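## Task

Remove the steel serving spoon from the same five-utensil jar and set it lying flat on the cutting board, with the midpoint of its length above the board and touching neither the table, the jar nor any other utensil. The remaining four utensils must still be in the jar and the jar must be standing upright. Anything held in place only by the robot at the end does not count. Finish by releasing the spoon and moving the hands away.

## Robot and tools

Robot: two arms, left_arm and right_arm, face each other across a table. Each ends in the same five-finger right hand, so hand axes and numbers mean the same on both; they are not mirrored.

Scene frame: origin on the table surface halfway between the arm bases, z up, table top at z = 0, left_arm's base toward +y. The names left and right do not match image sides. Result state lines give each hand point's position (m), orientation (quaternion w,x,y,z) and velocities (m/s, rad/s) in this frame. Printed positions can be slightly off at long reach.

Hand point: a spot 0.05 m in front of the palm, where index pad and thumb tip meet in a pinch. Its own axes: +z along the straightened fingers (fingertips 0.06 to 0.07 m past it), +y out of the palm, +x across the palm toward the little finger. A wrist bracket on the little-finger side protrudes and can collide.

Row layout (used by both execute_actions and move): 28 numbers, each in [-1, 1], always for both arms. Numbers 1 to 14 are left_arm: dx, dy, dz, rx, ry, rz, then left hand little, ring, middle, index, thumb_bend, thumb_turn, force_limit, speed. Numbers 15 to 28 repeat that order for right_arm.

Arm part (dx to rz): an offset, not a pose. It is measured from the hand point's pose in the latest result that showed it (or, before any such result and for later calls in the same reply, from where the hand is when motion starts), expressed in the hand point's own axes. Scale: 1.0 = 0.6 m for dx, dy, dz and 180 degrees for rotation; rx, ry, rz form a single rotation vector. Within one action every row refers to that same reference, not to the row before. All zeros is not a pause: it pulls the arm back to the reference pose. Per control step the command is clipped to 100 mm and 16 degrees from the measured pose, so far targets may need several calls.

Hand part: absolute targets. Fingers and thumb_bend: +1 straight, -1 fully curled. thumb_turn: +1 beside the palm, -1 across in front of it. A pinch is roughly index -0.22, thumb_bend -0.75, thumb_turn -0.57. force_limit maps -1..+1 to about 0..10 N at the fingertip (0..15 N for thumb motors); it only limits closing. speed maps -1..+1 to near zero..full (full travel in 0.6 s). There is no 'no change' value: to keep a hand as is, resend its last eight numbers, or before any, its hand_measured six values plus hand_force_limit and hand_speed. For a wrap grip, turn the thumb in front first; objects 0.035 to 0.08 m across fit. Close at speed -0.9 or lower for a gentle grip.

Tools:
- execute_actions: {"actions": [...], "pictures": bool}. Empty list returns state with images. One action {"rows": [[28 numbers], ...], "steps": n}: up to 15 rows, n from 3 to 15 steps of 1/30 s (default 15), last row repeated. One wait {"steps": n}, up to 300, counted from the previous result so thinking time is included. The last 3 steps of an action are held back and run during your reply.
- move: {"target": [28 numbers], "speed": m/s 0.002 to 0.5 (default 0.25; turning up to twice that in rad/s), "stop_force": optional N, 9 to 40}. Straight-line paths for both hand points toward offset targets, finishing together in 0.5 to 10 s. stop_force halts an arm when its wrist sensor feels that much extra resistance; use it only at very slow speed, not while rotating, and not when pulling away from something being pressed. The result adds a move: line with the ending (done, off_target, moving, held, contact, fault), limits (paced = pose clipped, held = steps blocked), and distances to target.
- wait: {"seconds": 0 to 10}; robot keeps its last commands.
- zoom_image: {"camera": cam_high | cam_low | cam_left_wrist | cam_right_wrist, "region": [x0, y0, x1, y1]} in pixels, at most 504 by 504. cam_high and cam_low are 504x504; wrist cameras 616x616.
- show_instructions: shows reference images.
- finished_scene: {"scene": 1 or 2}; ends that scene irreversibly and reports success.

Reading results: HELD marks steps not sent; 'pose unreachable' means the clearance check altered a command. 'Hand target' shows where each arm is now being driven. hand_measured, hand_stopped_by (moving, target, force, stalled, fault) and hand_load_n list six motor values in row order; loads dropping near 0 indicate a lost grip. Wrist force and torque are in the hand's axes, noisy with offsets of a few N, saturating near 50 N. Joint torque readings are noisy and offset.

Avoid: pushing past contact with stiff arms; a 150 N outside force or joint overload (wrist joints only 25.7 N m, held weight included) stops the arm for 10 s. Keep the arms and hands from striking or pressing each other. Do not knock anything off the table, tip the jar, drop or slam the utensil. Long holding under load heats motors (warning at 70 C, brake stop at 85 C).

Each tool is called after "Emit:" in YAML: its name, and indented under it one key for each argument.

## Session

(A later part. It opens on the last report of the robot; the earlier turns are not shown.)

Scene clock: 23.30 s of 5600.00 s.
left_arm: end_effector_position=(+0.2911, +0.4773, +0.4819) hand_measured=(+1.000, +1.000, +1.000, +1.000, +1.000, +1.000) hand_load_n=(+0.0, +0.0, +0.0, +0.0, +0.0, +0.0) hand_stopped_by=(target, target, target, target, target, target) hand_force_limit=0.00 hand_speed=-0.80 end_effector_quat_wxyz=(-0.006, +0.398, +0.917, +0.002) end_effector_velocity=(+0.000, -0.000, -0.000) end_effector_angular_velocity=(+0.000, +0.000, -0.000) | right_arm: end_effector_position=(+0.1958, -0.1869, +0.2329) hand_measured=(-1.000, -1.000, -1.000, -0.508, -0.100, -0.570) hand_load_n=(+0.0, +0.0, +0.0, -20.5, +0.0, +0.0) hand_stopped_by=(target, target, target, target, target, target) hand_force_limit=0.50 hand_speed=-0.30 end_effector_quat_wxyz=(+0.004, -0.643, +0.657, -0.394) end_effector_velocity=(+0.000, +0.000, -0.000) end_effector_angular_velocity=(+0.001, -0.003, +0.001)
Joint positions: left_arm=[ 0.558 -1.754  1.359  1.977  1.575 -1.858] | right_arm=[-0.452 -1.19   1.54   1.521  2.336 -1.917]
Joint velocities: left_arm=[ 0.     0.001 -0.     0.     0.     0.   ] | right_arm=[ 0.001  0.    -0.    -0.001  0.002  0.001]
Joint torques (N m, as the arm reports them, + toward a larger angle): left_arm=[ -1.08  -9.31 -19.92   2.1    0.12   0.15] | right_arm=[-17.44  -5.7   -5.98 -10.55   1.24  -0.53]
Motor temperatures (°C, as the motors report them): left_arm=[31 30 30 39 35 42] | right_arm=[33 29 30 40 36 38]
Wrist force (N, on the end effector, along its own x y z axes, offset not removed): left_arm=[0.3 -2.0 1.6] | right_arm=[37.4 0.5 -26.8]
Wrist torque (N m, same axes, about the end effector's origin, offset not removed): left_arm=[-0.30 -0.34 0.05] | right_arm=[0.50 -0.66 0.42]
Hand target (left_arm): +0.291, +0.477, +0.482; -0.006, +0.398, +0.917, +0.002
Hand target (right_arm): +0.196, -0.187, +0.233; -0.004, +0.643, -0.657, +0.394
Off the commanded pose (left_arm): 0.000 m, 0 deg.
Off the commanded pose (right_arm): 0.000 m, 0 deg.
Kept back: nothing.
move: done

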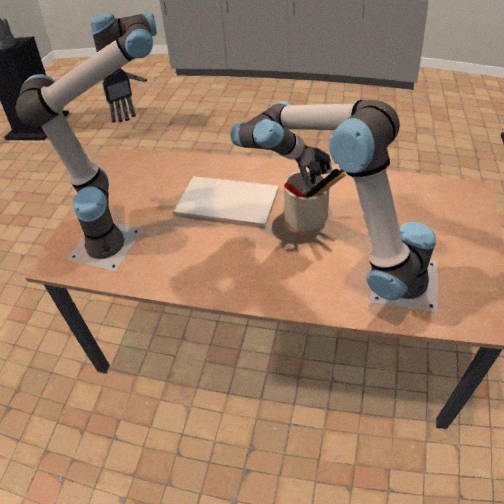

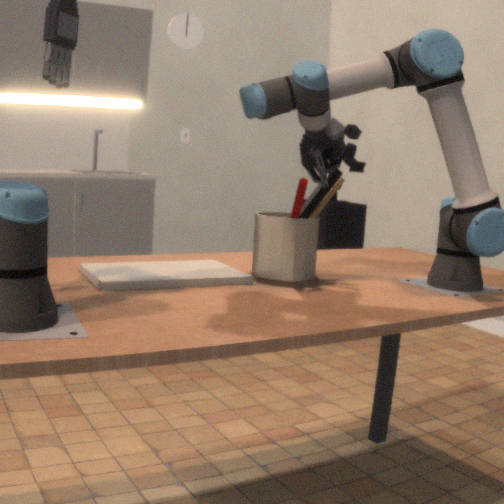

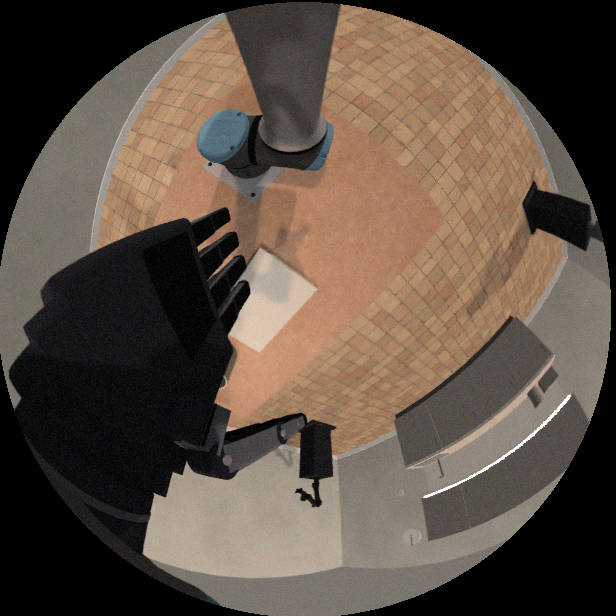

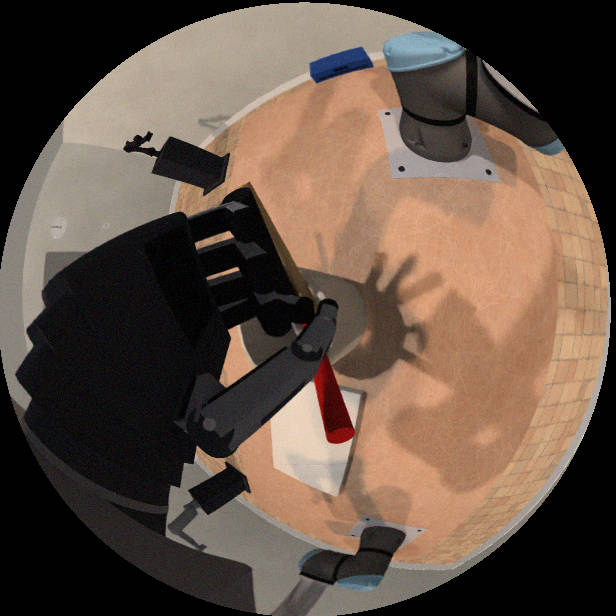

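Emit:
move:
  target: [0,0,0,0,0,0,1,1,1,1,1,1,0,-0.8,0.05,0,-0.05,0,0,0,-1,-1,-1,0.3,-0.1,-0.57,0.5,-0.3]
  speed: 0.03

Emit:
execute_actions:
  actions:
    - {"rows":[[0,0,0,0,0,0,1,1,1,1,1,1,0,-0.8,0,0,0,0,0,0,-1,-1,-1,0.1,-0.1,-0.57,0.5,0.2]],"steps":15}
  pictures: true

Emit:
zoom_image:
  camera: "cam_right_wrist"
  region: [150,150,450,450]

Emit:
zoom_image:
  camera: "cam_high"
  region: [230,90,400,240]

Emit:
zoom_image:
  camera: "cam_low"
  region: [200,80,390,290]

Scene clock: 25.33 s of 5600.00 s.
left_arm: end_effector_position=(+0.2911, +0.4773, +0.4819) hand_measured=(+1.000, +1.000, +1.000, +1.000, +1.000, +1.000) hand_load_n=(+0.0, +0.0, +0.0, +0.0, +0.0, +0.0) hand_stopped_by=(target, target, target, target, target, target) hand_force_limit=0.00 hand_speed=-0.80 end_effector_quat_wxyz=(-0.006, +0.398, +0.917, +0.002) end_effector_velocity=(-0.000, -0.000, +0.000) end_effector_angular_velocity=(-0.001, +0.000, -0.001) | right_arm: end_effector_position=(+0.1754, -0.1968, +0.2684) hand_measured=(-1.000, -1.000, -1.000, -0.504, -0.100, -0.570) hand_load_n=(+0.0, +0.0, +0.0, +0.0, +0.0, +0.0) hand_stopped_by=(target, target, target, target, target, target) hand_force_limit=0.50 hand_speed=-0.30 end_effector_quat_wxyz=(+0.004, -0.643, +0.657, -0.394) end_effector_velocity=(-0.001, -0.001, +0.002) end_effector_angular_velocity=(-0.000, -0.001, +0.001)
Joint positions: left_arm=[ 0.558 -1.754  1.359  1.977  1.575 -1.858] | right_arm=[-0.42  -1.247  1.531  1.615  2.327 -1.875]
Joint velocities: left_arm=[-0.001 -0.001  0.    -0.     0.001 -0.   ] | right_arm=[ 0.002 -0.003 -0.001  0.006  0.     0.003]
Joint torques (N m, as the arm reports them, + toward a larger angle): left_arm=[ -0.85  -9.53 -20.31   2.08   0.09   0.14] | right_arm=[ 12.85 -38.51 -29.     5.55  -0.54   2.46]
Motor temperatures (°C, as the motors report them): left_arm=[31 30 30 39 35 42] | right_arm=[33 29 30 40 36 38]
Wrist force (N, on the end effector, along its own x y z axes, offset not removed): left_arm=[0.8 -1.2 0.3] | right_arm=[0.6 2.7 3.1]
Wrist torque (N m, same axes, about the end effector's origin, offset not removed): left_arm=[-0.21 -0.39 0.17] | right_arm=[0.46 -0.39 0.02]
Hand target (left_arm): +0.291, +0.477, +0.482; -0.006, +0.398, +0.917, +0.002
Hand target (right_arm): +0.175, -0.197, +0.269; -0.004, +0.643, -0.657, +0.394
Off the commanded pose (left_arm): 0.000 m, 0 deg.
Off the commanded pose (right_arm): 0.000 m, 0 deg.
Kept back: nothing.
move: done

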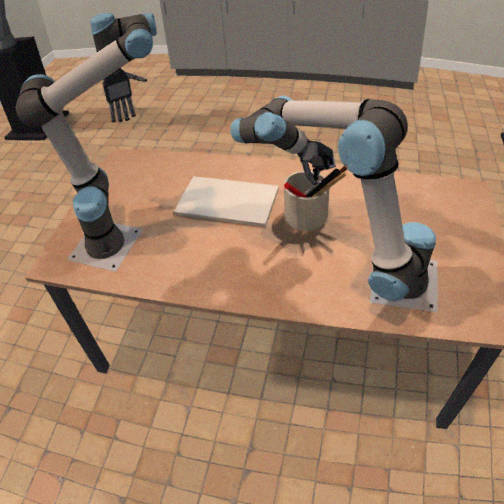

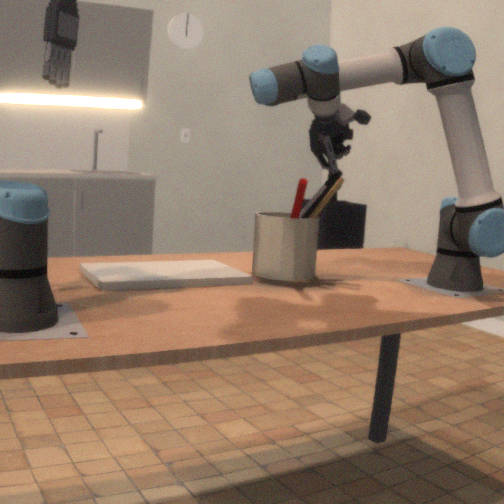

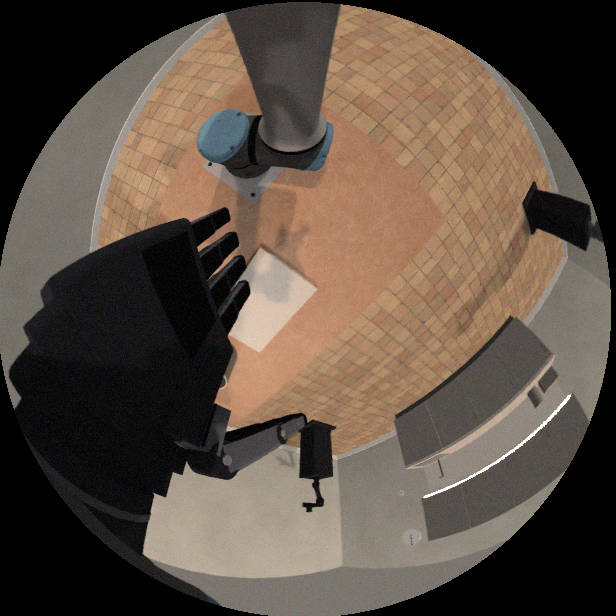

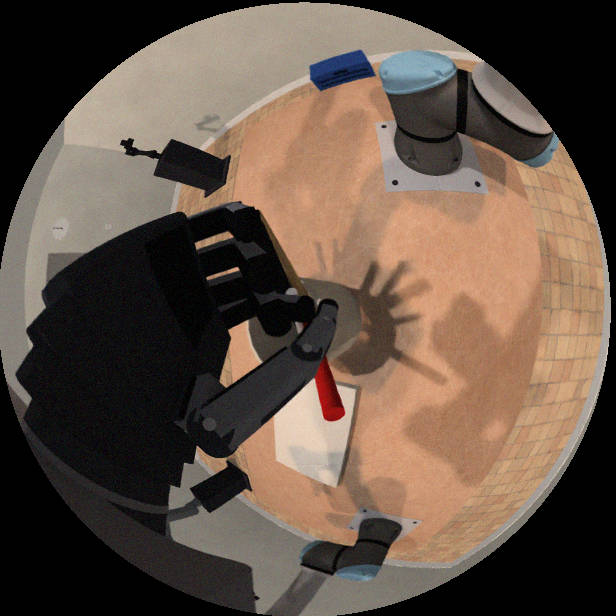

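Scene clock: 25.73 s of 5600.00 s.
left_arm: end_effector_position=(+0.2911, +0.4773, +0.4819) hand_measured=(+1.000, +1.000, +1.000, +1.000, +1.000, +1.000) hand_load_n=(+0.0, +0.0, +0.0, +0.0, +0.0, +0.0) hand_stopped_by=(target, target, target, target, target, target) hand_force_limit=0.00 hand_speed=-0.80 end_effector_quat_wxyz=(-0.006, +0.398, +0.917, +0.002) end_effector_velocity=(-0.000, -0.000, +0.000) end_effector_angular_velocity=(-0.001, +0.000, -0.003) | right_arm: end_effector_position=(+0.1754, -0.1969, +0.2685) hand_measured=(-1.000, -1.000, -1.000, +0.088, -0.100, -0.570) hand_load_n=(+0.0, +0.0, +0.0, +0.0, +0.0, +0.0) hand_stopped_by=(target, target, target, moving, target, target) hand_force_limit=0.50 hand_speed=0.20 end_effector_quat_wxyz=(+0.004, -0.643, +0.657, -0.394) end_effector_velocity=(-0.000, +0.000, +0.000) end_effector_angular_velocity=(+0.001, -0.001, +0.000)
Joint positions: left_arm=[ 0.558 -1.754  1.359  1.977  1.575 -1.858] | right_arm=[-0.42  -1.248  1.531  1.615  2.327 -1.875]
Joint velocities: left_arm=[-0.    -0.    -0.001  0.     0.     0.002] | right_arm=[ 0.    -0.001 -0.    -0.     0.     0.   ]
Joint torques (N m, as the arm reports them, + toward a larger angle): left_arm=[ -0.64  -9.66 -20.13   2.1    0.04   0.2 ] | right_arm=[  7.45 -26.49 -25.47   1.13  -0.16   0.48]
Motor temperatures (°C, as the motors report them): left_arm=[31 30 30 39 35 42] | right_arm=[33 29 30 40 36 38]
Wrist force (N, on the end effector, along its own x y z axes, offset not removed): left_arm=[0.5 -1.2 1.8] | right_arm=[0.1 2.8 0.5]
Wrist torque (N m, same axes, about the end effector's origin, offset not removed): left_arm=[-0.26 -0.42 0.05] | right_arm=[0.66 -0.17 0.10]
Steps of this call (steps 1 to 12: the first 12 steps of this action). Readings (end_effector_position | what the end effector reports):
1: left_arm (+0.2911, +0.4773, +0.4819) | right_arm (+0.1754, -0.1969, +0.2685) | left_arm hand_measured=(+1.000, +1.000, +1.000, +1.000, +1.000, +1.000) hand_load_n=(+0.0, +0.0, +0.0, +0.0, +0.0, +0.0) hand_stopped_by=(target, target, target, target, target, target) hand_force_limit=0.00 hand_speed=-0.80 | right_arm hand_measured=(-1.000, -1.000, -1.000, -0.504, -0.100, -0.570) hand_load_n=(+0.0, +0.0, +0.0, +0.0, +0.0, +0.0) hand_stopped_by=(target, target, target, moving, target, target) hand_force_limit=0.50 hand_speed=0.20
2: left_arm (+0.2911, +0.4773, +0.4819) | right_arm (+0.1754, -0.1969, +0.2685) | left_arm hand_measured=(+1.000, +1.000, +1.000, +1.000, +1.000, +1.000) hand_load_n=(+0.0, +0.0, +0.0, +0.0, +0.0, +0.0) hand_stopped_by=(target, target, target, target, target, target) hand_force_limit=0.00 hand_speed=-0.80 | right_arm hand_measured=(-1.000, -1.000, -1.000, -0.504, -0.100, -0.570) hand_load_n=(+0.0, +0.0, +0.0, +0.0, +0.0, +0.0) hand_stopped_by=(target, target, target, moving, target, target) hand_force_limit=0.50 hand_speed=0.20
4: left_arm (+0.2911, +0.4773, +0.4819) | right_arm (+0.1754, -0.1969, +0.2685) | left_arm hand_measured=(+1.000, +1.000, +1.000, +1.000, +1.000, +1.000) hand_load_n=(+0.0, +0.0, +0.0, +0.0, +0.0, +0.0) hand_stopped_by=(target, target, target, target, target, target) hand_force_limit=0.00 hand_speed=-0.80 | right_arm hand_measured=(-1.000, -1.000, -1.000, -0.444, -0.100, -0.570) hand_load_n=(+0.0, +0.0, +0.0, +0.0, +0.0, +0.0) hand_stopped_by=(target, target, target, moving, target, target) hand_force_limit=0.50 hand_speed=0.20
8: left_arm (+0.2911, +0.4773, +0.4819) | right_arm (+0.1754, -0.1969, +0.2685) | left_arm hand_measured=(+1.000, +1.000, +1.000, +1.000, +1.000, +1.000) hand_load_n=(+0.0, +0.0, +0.0, +0.0, +0.0, +0.0) hand_stopped_by=(target, target, target, target, target, target) hand_force_limit=0.00 hand_speed=-0.80 | right_arm hand_measured=(-1.000, -1.000, -1.000, -0.178, -0.100, -0.570) hand_load_n=(+0.0, +0.0, +0.0, +0.0, +0.0, +0.0) hand_stopped_by=(target, target, target, moving, target, target) hand_force_limit=0.50 hand_speed=0.20
12: the state above

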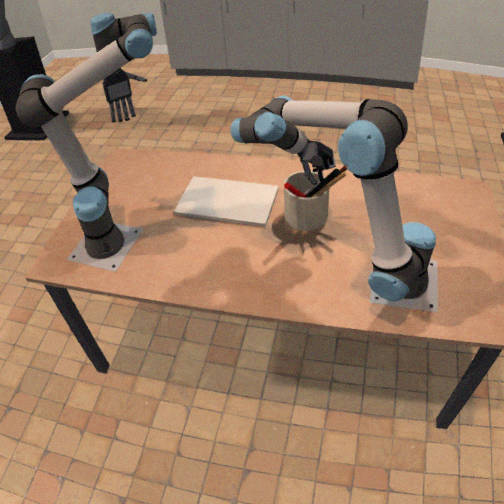

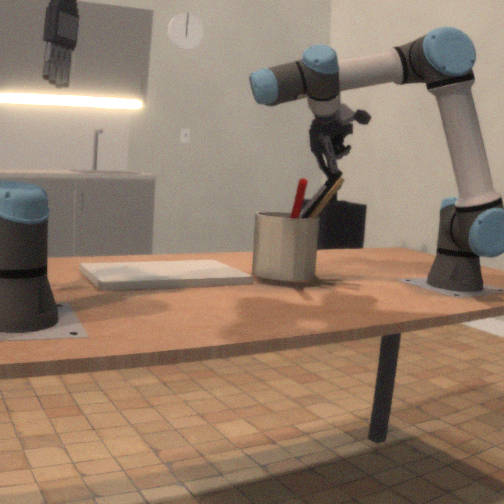

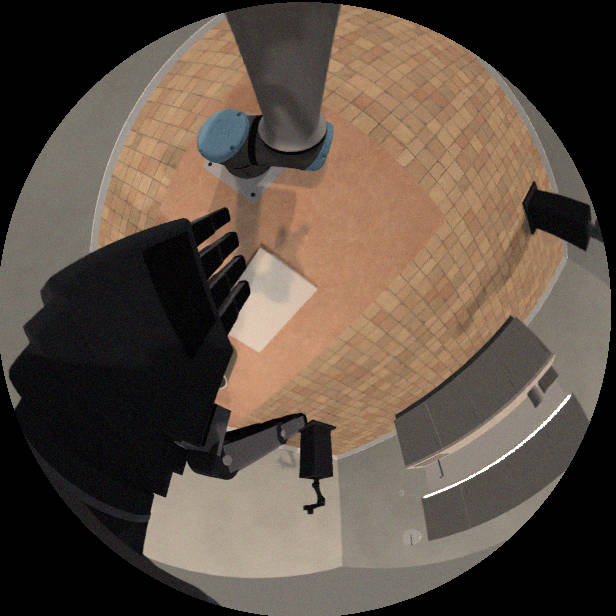

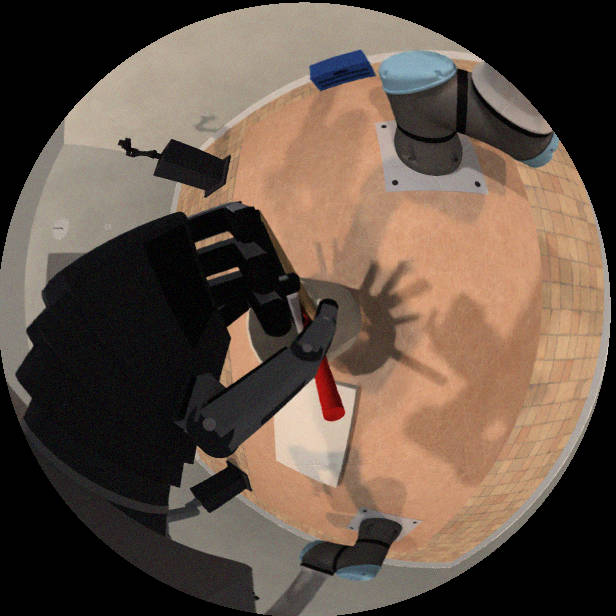

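Region (150, 150, 450, 450) of cam_right_wrist's 616x616 image, scaled by 1.680, with more detail than that image has.

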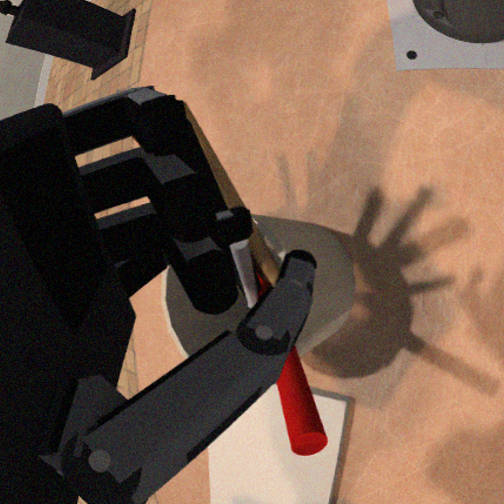

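Region (230, 90, 400, 240) of cam_high's 504x504 image, scaled by 2.965, with more detail than that image has; it fills the top 445 rows of this view, and the rest is white.

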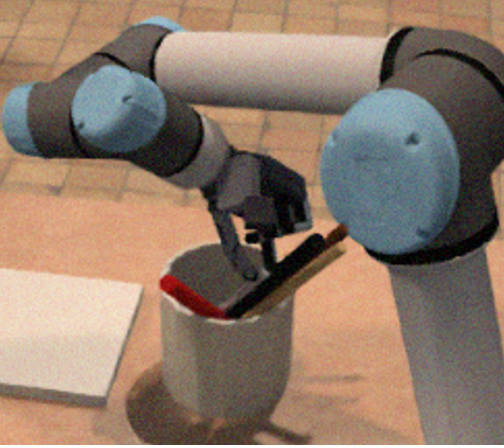

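Region (200, 80, 390, 290) of cam_low's 504x504 image, scaled by 2.400, with more detail than that image has; it fills the left 456 columns of this view, and the rest is white.

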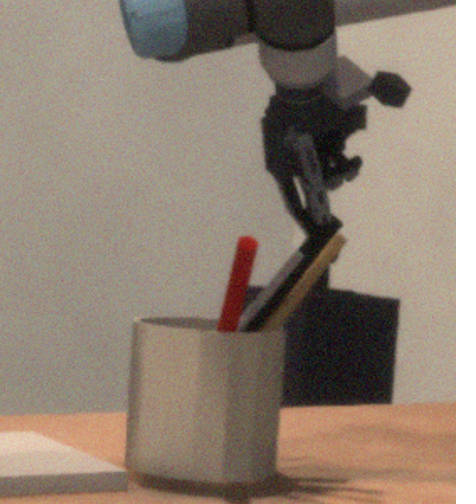

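Emit:
move:
  target: [0,0,0,0,0,0,1,1,1,1,1,1,0,-0.8,0.02,0,-0.06,-0.163,0.061,-0.075,-1,-1,-1,0.2,-0.2,-0.57,0.5,-0.3]
  speed: 0.06

Emit:
zoom_image:
  camera: "cam_right_wrist"
  region: [150,150,450,450]

Emit:
zoom_image:
  camera: "cam_high"
  region: [230,90,400,240]

Emit:
zoom_image:
  camera: "cam_low"
  region: [200,80,390,290]

Scene clock: 31.50 s of 5600.00 s.
left_arm: end_effector_position=(+0.2911, +0.4773, +0.4819) hand_measured=(+1.000, +1.000, +1.000, +1.000, +1.000, +1.000) hand_load_n=(+0.0, +0.0, +0.0, +0.0, +0.0, +0.0) hand_stopped_by=(target, target, target, target, target, target) hand_force_limit=0.00 hand_speed=-0.80 end_effector_quat_wxyz=(-0.006, +0.398, +0.917, +0.002) end_effector_velocity=(-0.000, +0.001, +0.000) end_effector_angular_velocity=(+0.001, -0.001, +0.000) | right_arm: end_effector_position=(+0.1550, -0.1887, +0.2991) hand_measured=(-1.000, -1.000, -1.000, +0.200, -0.200, -0.570) hand_load_n=(+0.0, +0.0, +0.0, +0.0, +0.0, +0.0) hand_stopped_by=(target, target, target, target, target, target) hand_force_limit=0.50 hand_speed=-0.30 end_effector_quat_wxyz=(-0.266, -0.655, +0.653, -0.273) end_effector_velocity=(-0.000, -0.000, +0.001) end_effector_angular_velocity=(-0.005, +0.015, -0.006)
Joint positions: left_arm=[ 0.558 -1.754  1.359  1.977  1.575 -1.858] | right_arm=[-0.585 -1.079  1.338  1.985  2.004 -2.042]
Joint velocities: left_arm=[-0.    -0.002  0.001  0.001 -0.001 -0.001] | right_arm=[-0.006  0.004 -0.002  0.008 -0.008 -0.006]
Joint torques (N m, as the arm reports them, + toward a larger angle): left_arm=[ -0.47  -9.36 -19.96   2.14  -0.06   0.19] | right_arm=[-13.19 -24.45 -28.6    5.86  -1.29  -1.91]
Motor temperatures (°C, as the motors report them): left_arm=[31 30 30 39 35 42] | right_arm=[33 29 30 40 36 38]
Wrist force (N, on the end effector, along its own x y z axes, offset not removed): left_arm=[-1.2 -0.7 0.2] | right_arm=[0.7 4.0 2.8]
Wrist torque (N m, same axes, about the end effector's origin, offset not removed): left_arm=[-0.09 -0.14 -0.01] | right_arm=[0.64 -0.40 0.08]
Hand target (left_arm): +0.291, +0.477, +0.482; -0.006, +0.398, +0.917, +0.002
Hand target (right_arm): +0.155, -0.189, +0.299; +0.266, +0.655, -0.653, +0.273
Off your previous action's commanded pose (left_arm): 0.000 m, 0 deg at its last step (step 3 of this call).
Off your previous action's commanded pose (right_arm): 0.000 m, 0 deg at its last step (step 3 of this call).
Off the commanded pose (left_arm): 0.000 m, 0 deg.
Off the commanded pose (right_arm): 0.000 m, 0 deg.
Kept back: nothing.
move: done

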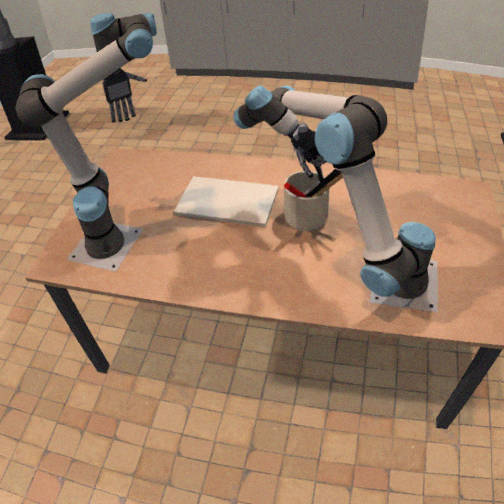

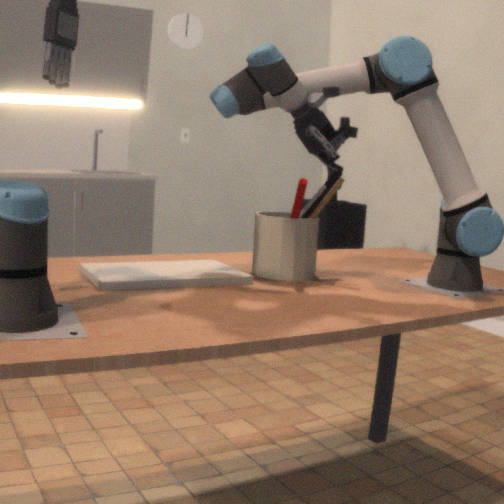

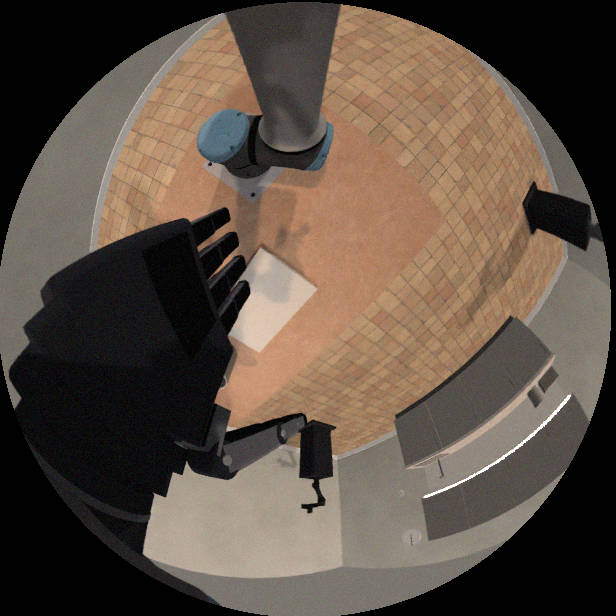

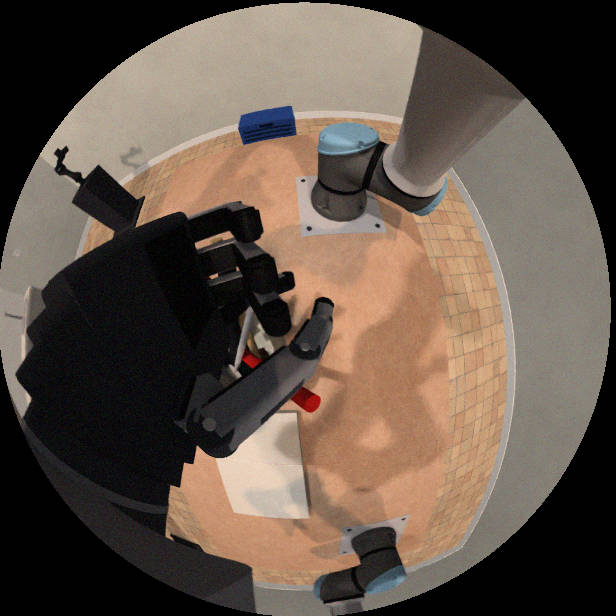

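Region (150, 150, 450, 450) of cam_right_wrist's 616x616 image, scaled by 1.680, with more detail than that image has.

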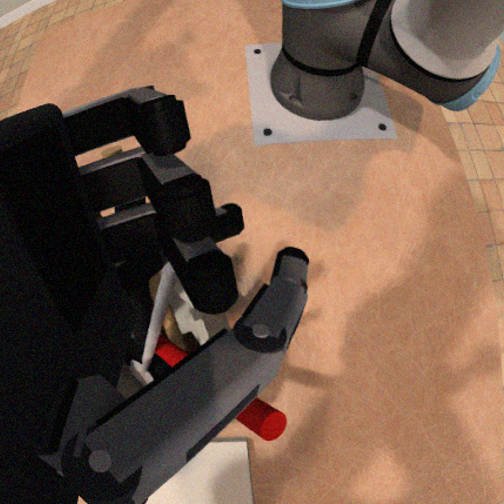

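Region (230, 90, 400, 240) of cam_high's 504x504 image, scaled by 2.965, with more detail than that image has; it fills the top 445 rows of this view, and the rest is white.

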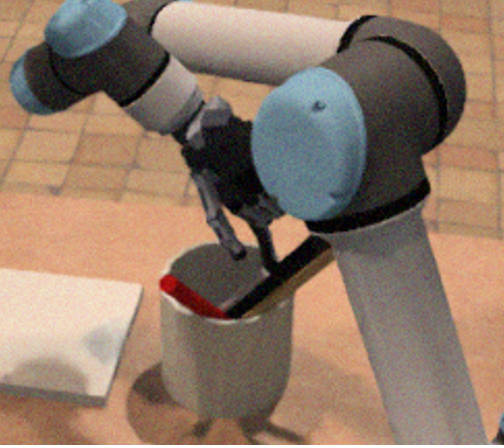

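Region (200, 80, 390, 290) of cam_low's 504x504 image, scaled by 2.400, with more detail than that image has; it fills the left 456 columns of this view, and the rest is white.

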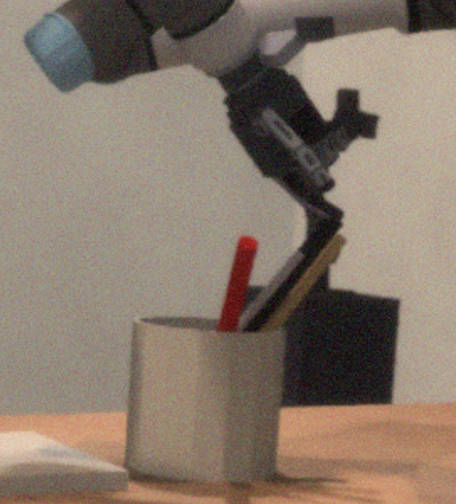

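Emit:
move:
  target: [0,0,0,0,0,0,1,1,1,1,1,1,0,-0.8,-0.075,-0.06,-0.02,0,0,0,-1,-1,-1,0.2,-0.2,-0.57,0.5,-0.3]
  speed: 0.03
  stop_force: 10

Emit:
zoom_image:
  camera: "cam_right_wrist"
  region: [150,150,450,450]

Emit:
zoom_image:
  camera: "cam_high"
  region: [230,90,400,240]

Emit:
zoom_image:
  camera: "cam_low"
  region: [200,80,390,290]

Scene clock: 34.10 s of 5600.00 s.
left_arm: end_effector_position=(+0.2911, +0.4773, +0.4819) hand_measured=(+1.000, +1.000, +1.000, +1.000, +1.000, +1.000) hand_load_n=(+0.0, +0.0, +0.0, +0.0, +0.0, +0.0) hand_stopped_by=(target, target, target, target, target, target) hand_force_limit=0.00 hand_speed=-0.80 end_effector_quat_wxyz=(-0.006, +0.398, +0.917, +0.002) end_effector_velocity=(-0.000, +0.000, -0.000) end_effector_angular_velocity=(+0.000, +0.000, +0.001) | right_arm: end_effector_position=(+0.1907, -0.1483, +0.2763) hand_measured=(-1.000, -1.000, -1.000, +0.200, -0.200, -0.570) hand_load_n=(+0.0, +0.0, +0.0, +0.0, +0.0, +0.0) hand_stopped_by=(target, target, target, target, target, target) hand_force_limit=0.50 hand_speed=-0.30 end_effector_quat_wxyz=(-0.266, -0.655, +0.653, -0.273) end_effector_velocity=(+0.001, +0.002, -0.001) end_effector_angular_velocity=(+0.001, -0.000, -0.001)
Joint positions: left_arm=[ 0.558 -1.754  1.359  1.977  1.575 -1.858] | right_arm=[-0.595 -0.939  1.174  2.006  2.01  -2.05 ]
Joint velocities: left_arm=[ 0.001 -0.001  0.001 -0.     0.     0.   ] | right_arm=[-0.     0.006 -0.008  0.002 -0.     0.   ]
Joint torques (N m, as the arm reports them, + toward a larger angle): left_arm=[ -0.85  -8.99 -20.2    2.01   0.08   0.16] | right_arm=[-12.78 -30.78 -27.16   5.29   2.67  -2.3 ]
Motor temperatures (°C, as the motors report them): left_arm=[31 30 30 39 35 42] | right_arm=[33 29 30 40 36 38]
Wrist force (N, on the end effector, along its own x y z axes, offset not removed): left_arm=[0.0 -0.8 2.2] | right_arm=[0.9 1.5 3.1]
Wrist torque (N m, same axes, about the end effector's origin, offset not removed): left_arm=[-0.23 -0.34 0.10] | right_arm=[0.12 -0.43 0.10]
Hand target (left_arm): +0.291, +0.477, +0.482; -0.006, +0.398, +0.917, +0.002
Hand target (right_arm): +0.191, -0.148, +0.276; +0.266, +0.655, -0.653, +0.273
Off the commanded pose (left_arm): 0.000 m, 0 deg.
Off the commanded pose (right_arm): 0.000 m, 0 deg.
Kept back: nothing.
move: done

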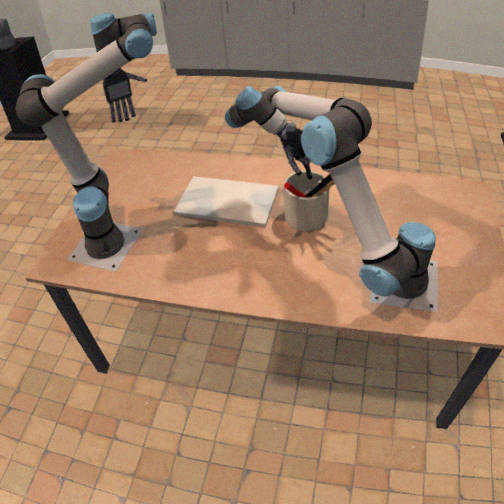

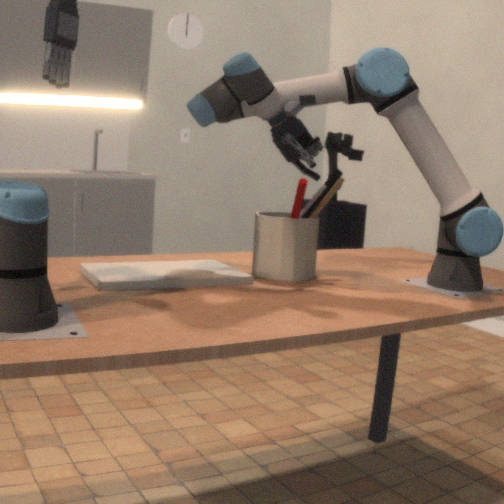

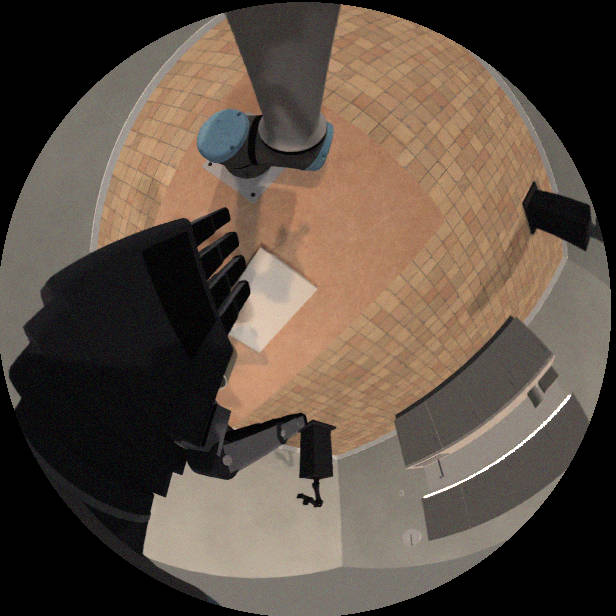

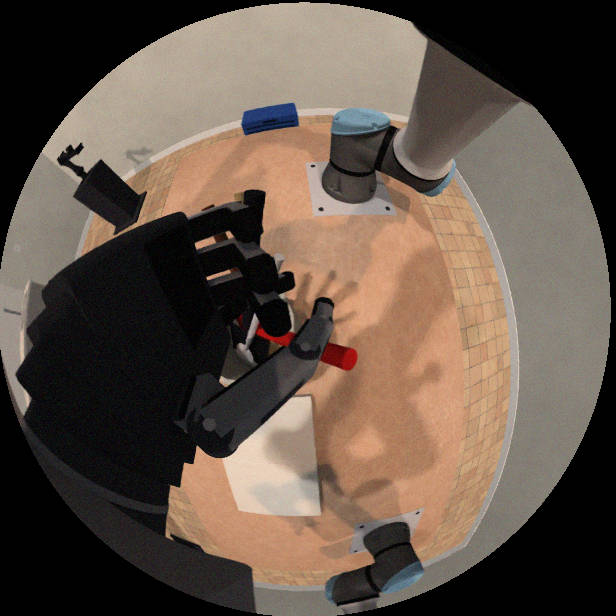

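Region (150, 150, 450, 450) of cam_right_wrist's 616x616 image, scaled by 1.680, with more detail than that image has.

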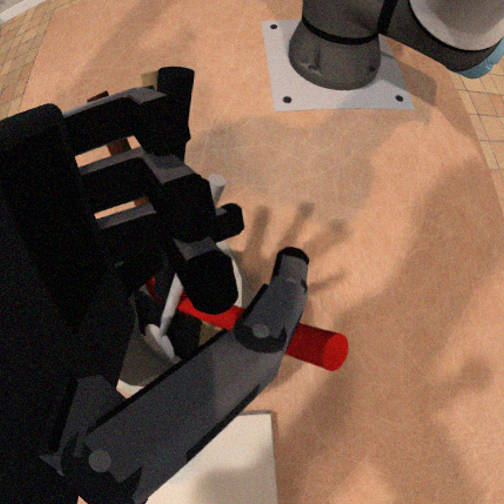

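Region (230, 90, 400, 240) of cam_high's 504x504 image, scaled by 2.965, with more detail than that image has; it fills the top 445 rows of this view, and the rest is white.

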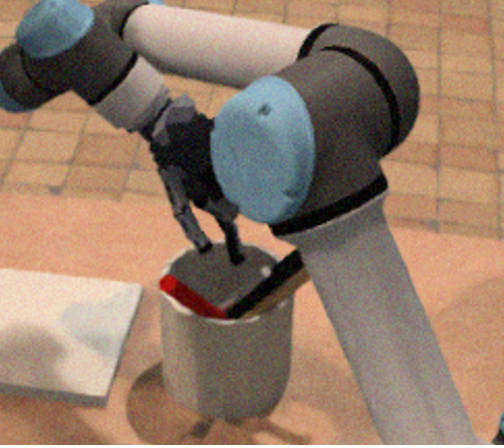

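Region (200, 80, 390, 290) of cam_low's 504x504 image, scaled by 2.400, with more detail than that image has; it fills the left 456 columns of this view, and the rest is white.

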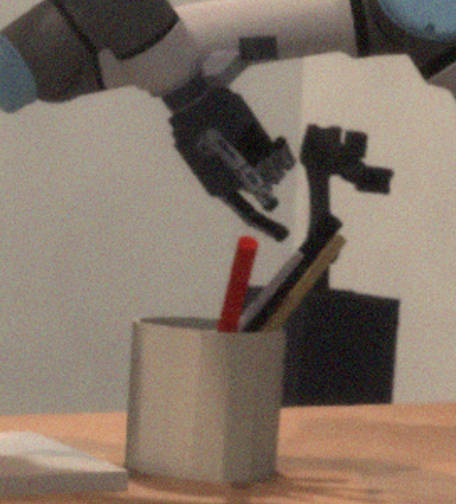

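Emit:
move:
  target: [0,0,0,0,0,0,1,1,1,1,1,1,0,-0.8,-0.01,-0.05,0.03,0,0,0,-1,-1,-1,0.2,-0.2,-0.57,0.5,-0.3]
  speed: 0.03
  stop_force: 10

Emit:
zoom_image:
  camera: "cam_right_wrist"
  region: [150,150,450,450]

Emit:
zoom_image:
  camera: "cam_high"
  region: [230,90,400,240]

Emit:
zoom_image:
  camera: "cam_low"
  region: [200,80,390,290]

Scene clock: 35.90 s of 5600.00 s.
left_arm: end_effector_position=(+0.2911, +0.4773, +0.4819) hand_measured=(+1.000, +1.000, +1.000, +1.000, +1.000, +1.000) hand_load_n=(+0.0, +0.0, +0.0, +0.0, +0.0, +0.0) hand_stopped_by=(target, target, target, target, target, target) hand_force_limit=0.00 hand_speed=-0.80 end_effector_quat_wxyz=(-0.006, +0.398, +0.917, +0.002) end_effector_velocity=(+0.000, -0.000, -0.000) end_effector_angular_velocity=(+0.001, +0.001, +0.001) | right_arm: end_effector_position=(+0.2206, -0.1565, +0.2597) hand_measured=(-1.000, -1.000, -1.000, +0.200, -0.200, -0.570) hand_load_n=(+0.0, +0.0, +0.0, +0.0, +0.0, +0.0) hand_stopped_by=(target, target, target, target, target, target) hand_force_limit=0.50 hand_speed=-0.30 end_effector_quat_wxyz=(-0.266, -0.655, +0.653, -0.273) end_effector_velocity=(+0.002, -0.001, -0.001) end_effector_angular_velocity=(+0.000, -0.002, -0.000)
Joint positions: left_arm=[ 0.558 -1.754  1.359  1.977  1.575 -1.858] | right_arm=[-0.647 -0.914  1.172  1.963  2.041 -2.095]
Joint velocities: left_arm=[ 0.001  0.001  0.    -0.     0.001 -0.001] | right_arm=[-0.004  0.001 -0.001 -0.003  0.003 -0.002]
Joint torques (N m, as the arm reports them, + toward a larger angle): left_arm=[ -0.66  -8.76 -19.77   2.     0.11   0.11] | right_arm=[-14.53 -32.38 -27.58   0.54   2.58  -2.39]
Motor temperatures (°C, as the motors report them): left_arm=[31 30 30 39 35 42] | right_arm=[33 29 30 40 36 38]
Wrist force (N, on the end effector, along its own x y z axes, offset not removed): left_arm=[0.5 -0.7 0.7] | right_arm=[1.5 2.5 1.9]
Wrist torque (N m, same axes, about the end effector's origin, offset not removed): left_arm=[-0.04 -0.36 0.08] | right_arm=[0.39 -0.46 0.15]
Hand target (left_arm): +0.291, +0.477, +0.482; -0.006, +0.398, +0.917, +0.002
Hand target (right_arm): +0.221, -0.157, +0.260; +0.266, +0.655, -0.653, +0.273
Off the commanded pose (left_arm): 0.000 m, 0 deg.
Off the commanded pose (right_arm): 0.000 m, 0 deg.
Kept back: nothing.
move: done

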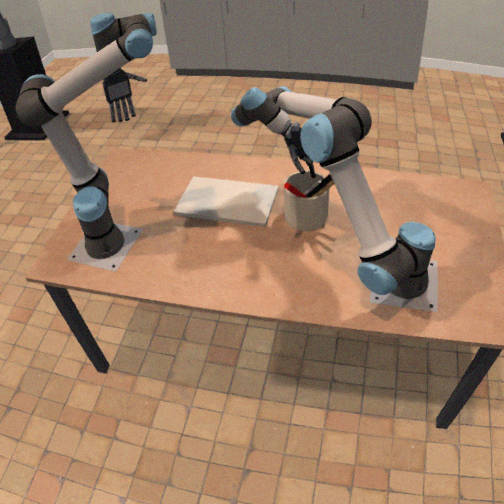

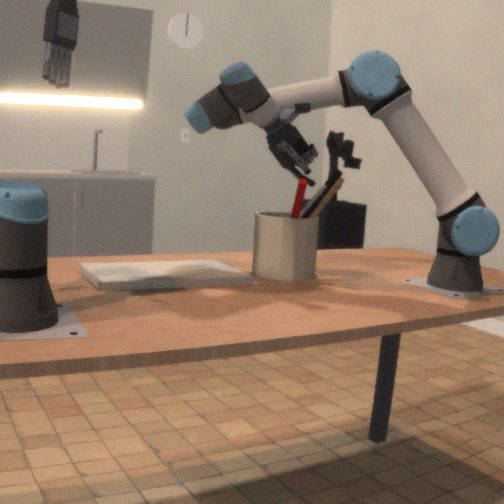

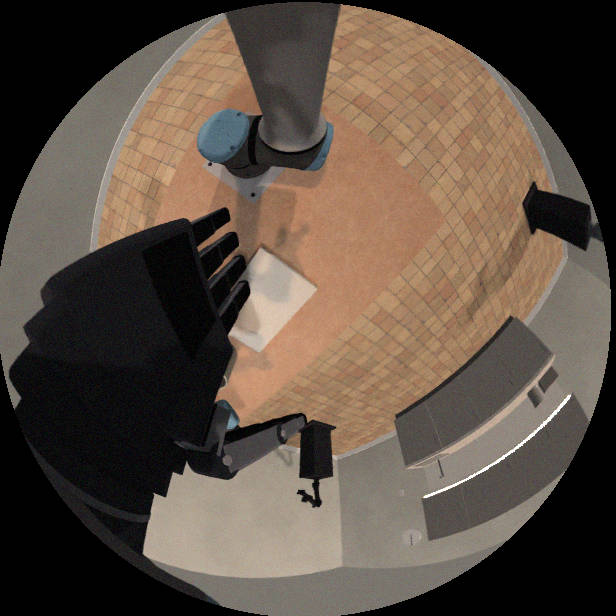

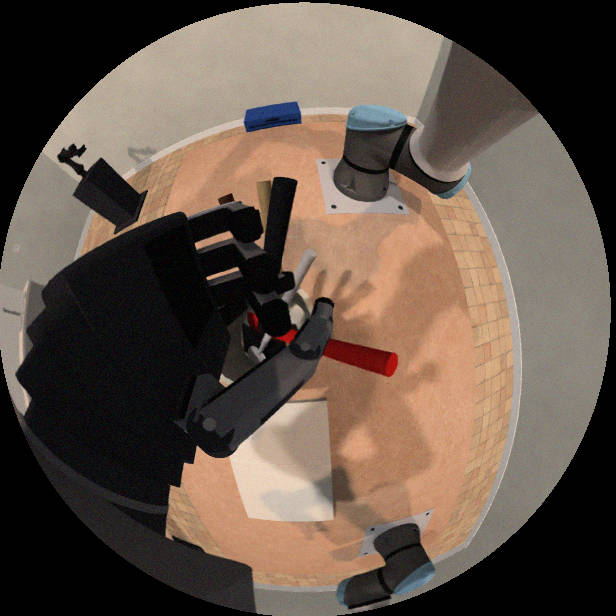

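Region (150, 150, 450, 450) of cam_right_wrist's 616x616 image, scaled by 1.680, with more detail than that image has.

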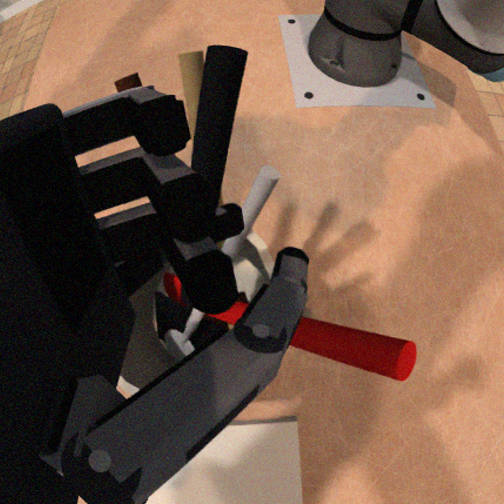

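Region (230, 90, 400, 240) of cam_high's 504x504 image, scaled by 2.965, with more detail than that image has; it fills the top 445 rows of this view, and the rest is white.

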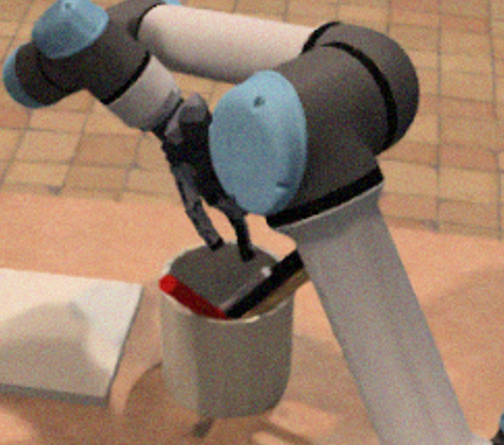

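Region (200, 80, 390, 290) of cam_low's 504x504 image, scaled by 2.400, with more detail than that image has; it fills the left 456 columns of this view, and the rest is white.

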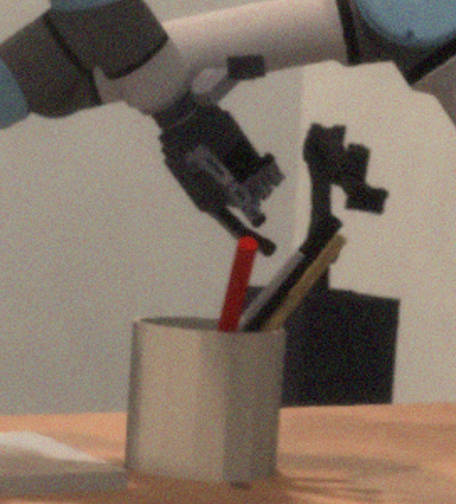

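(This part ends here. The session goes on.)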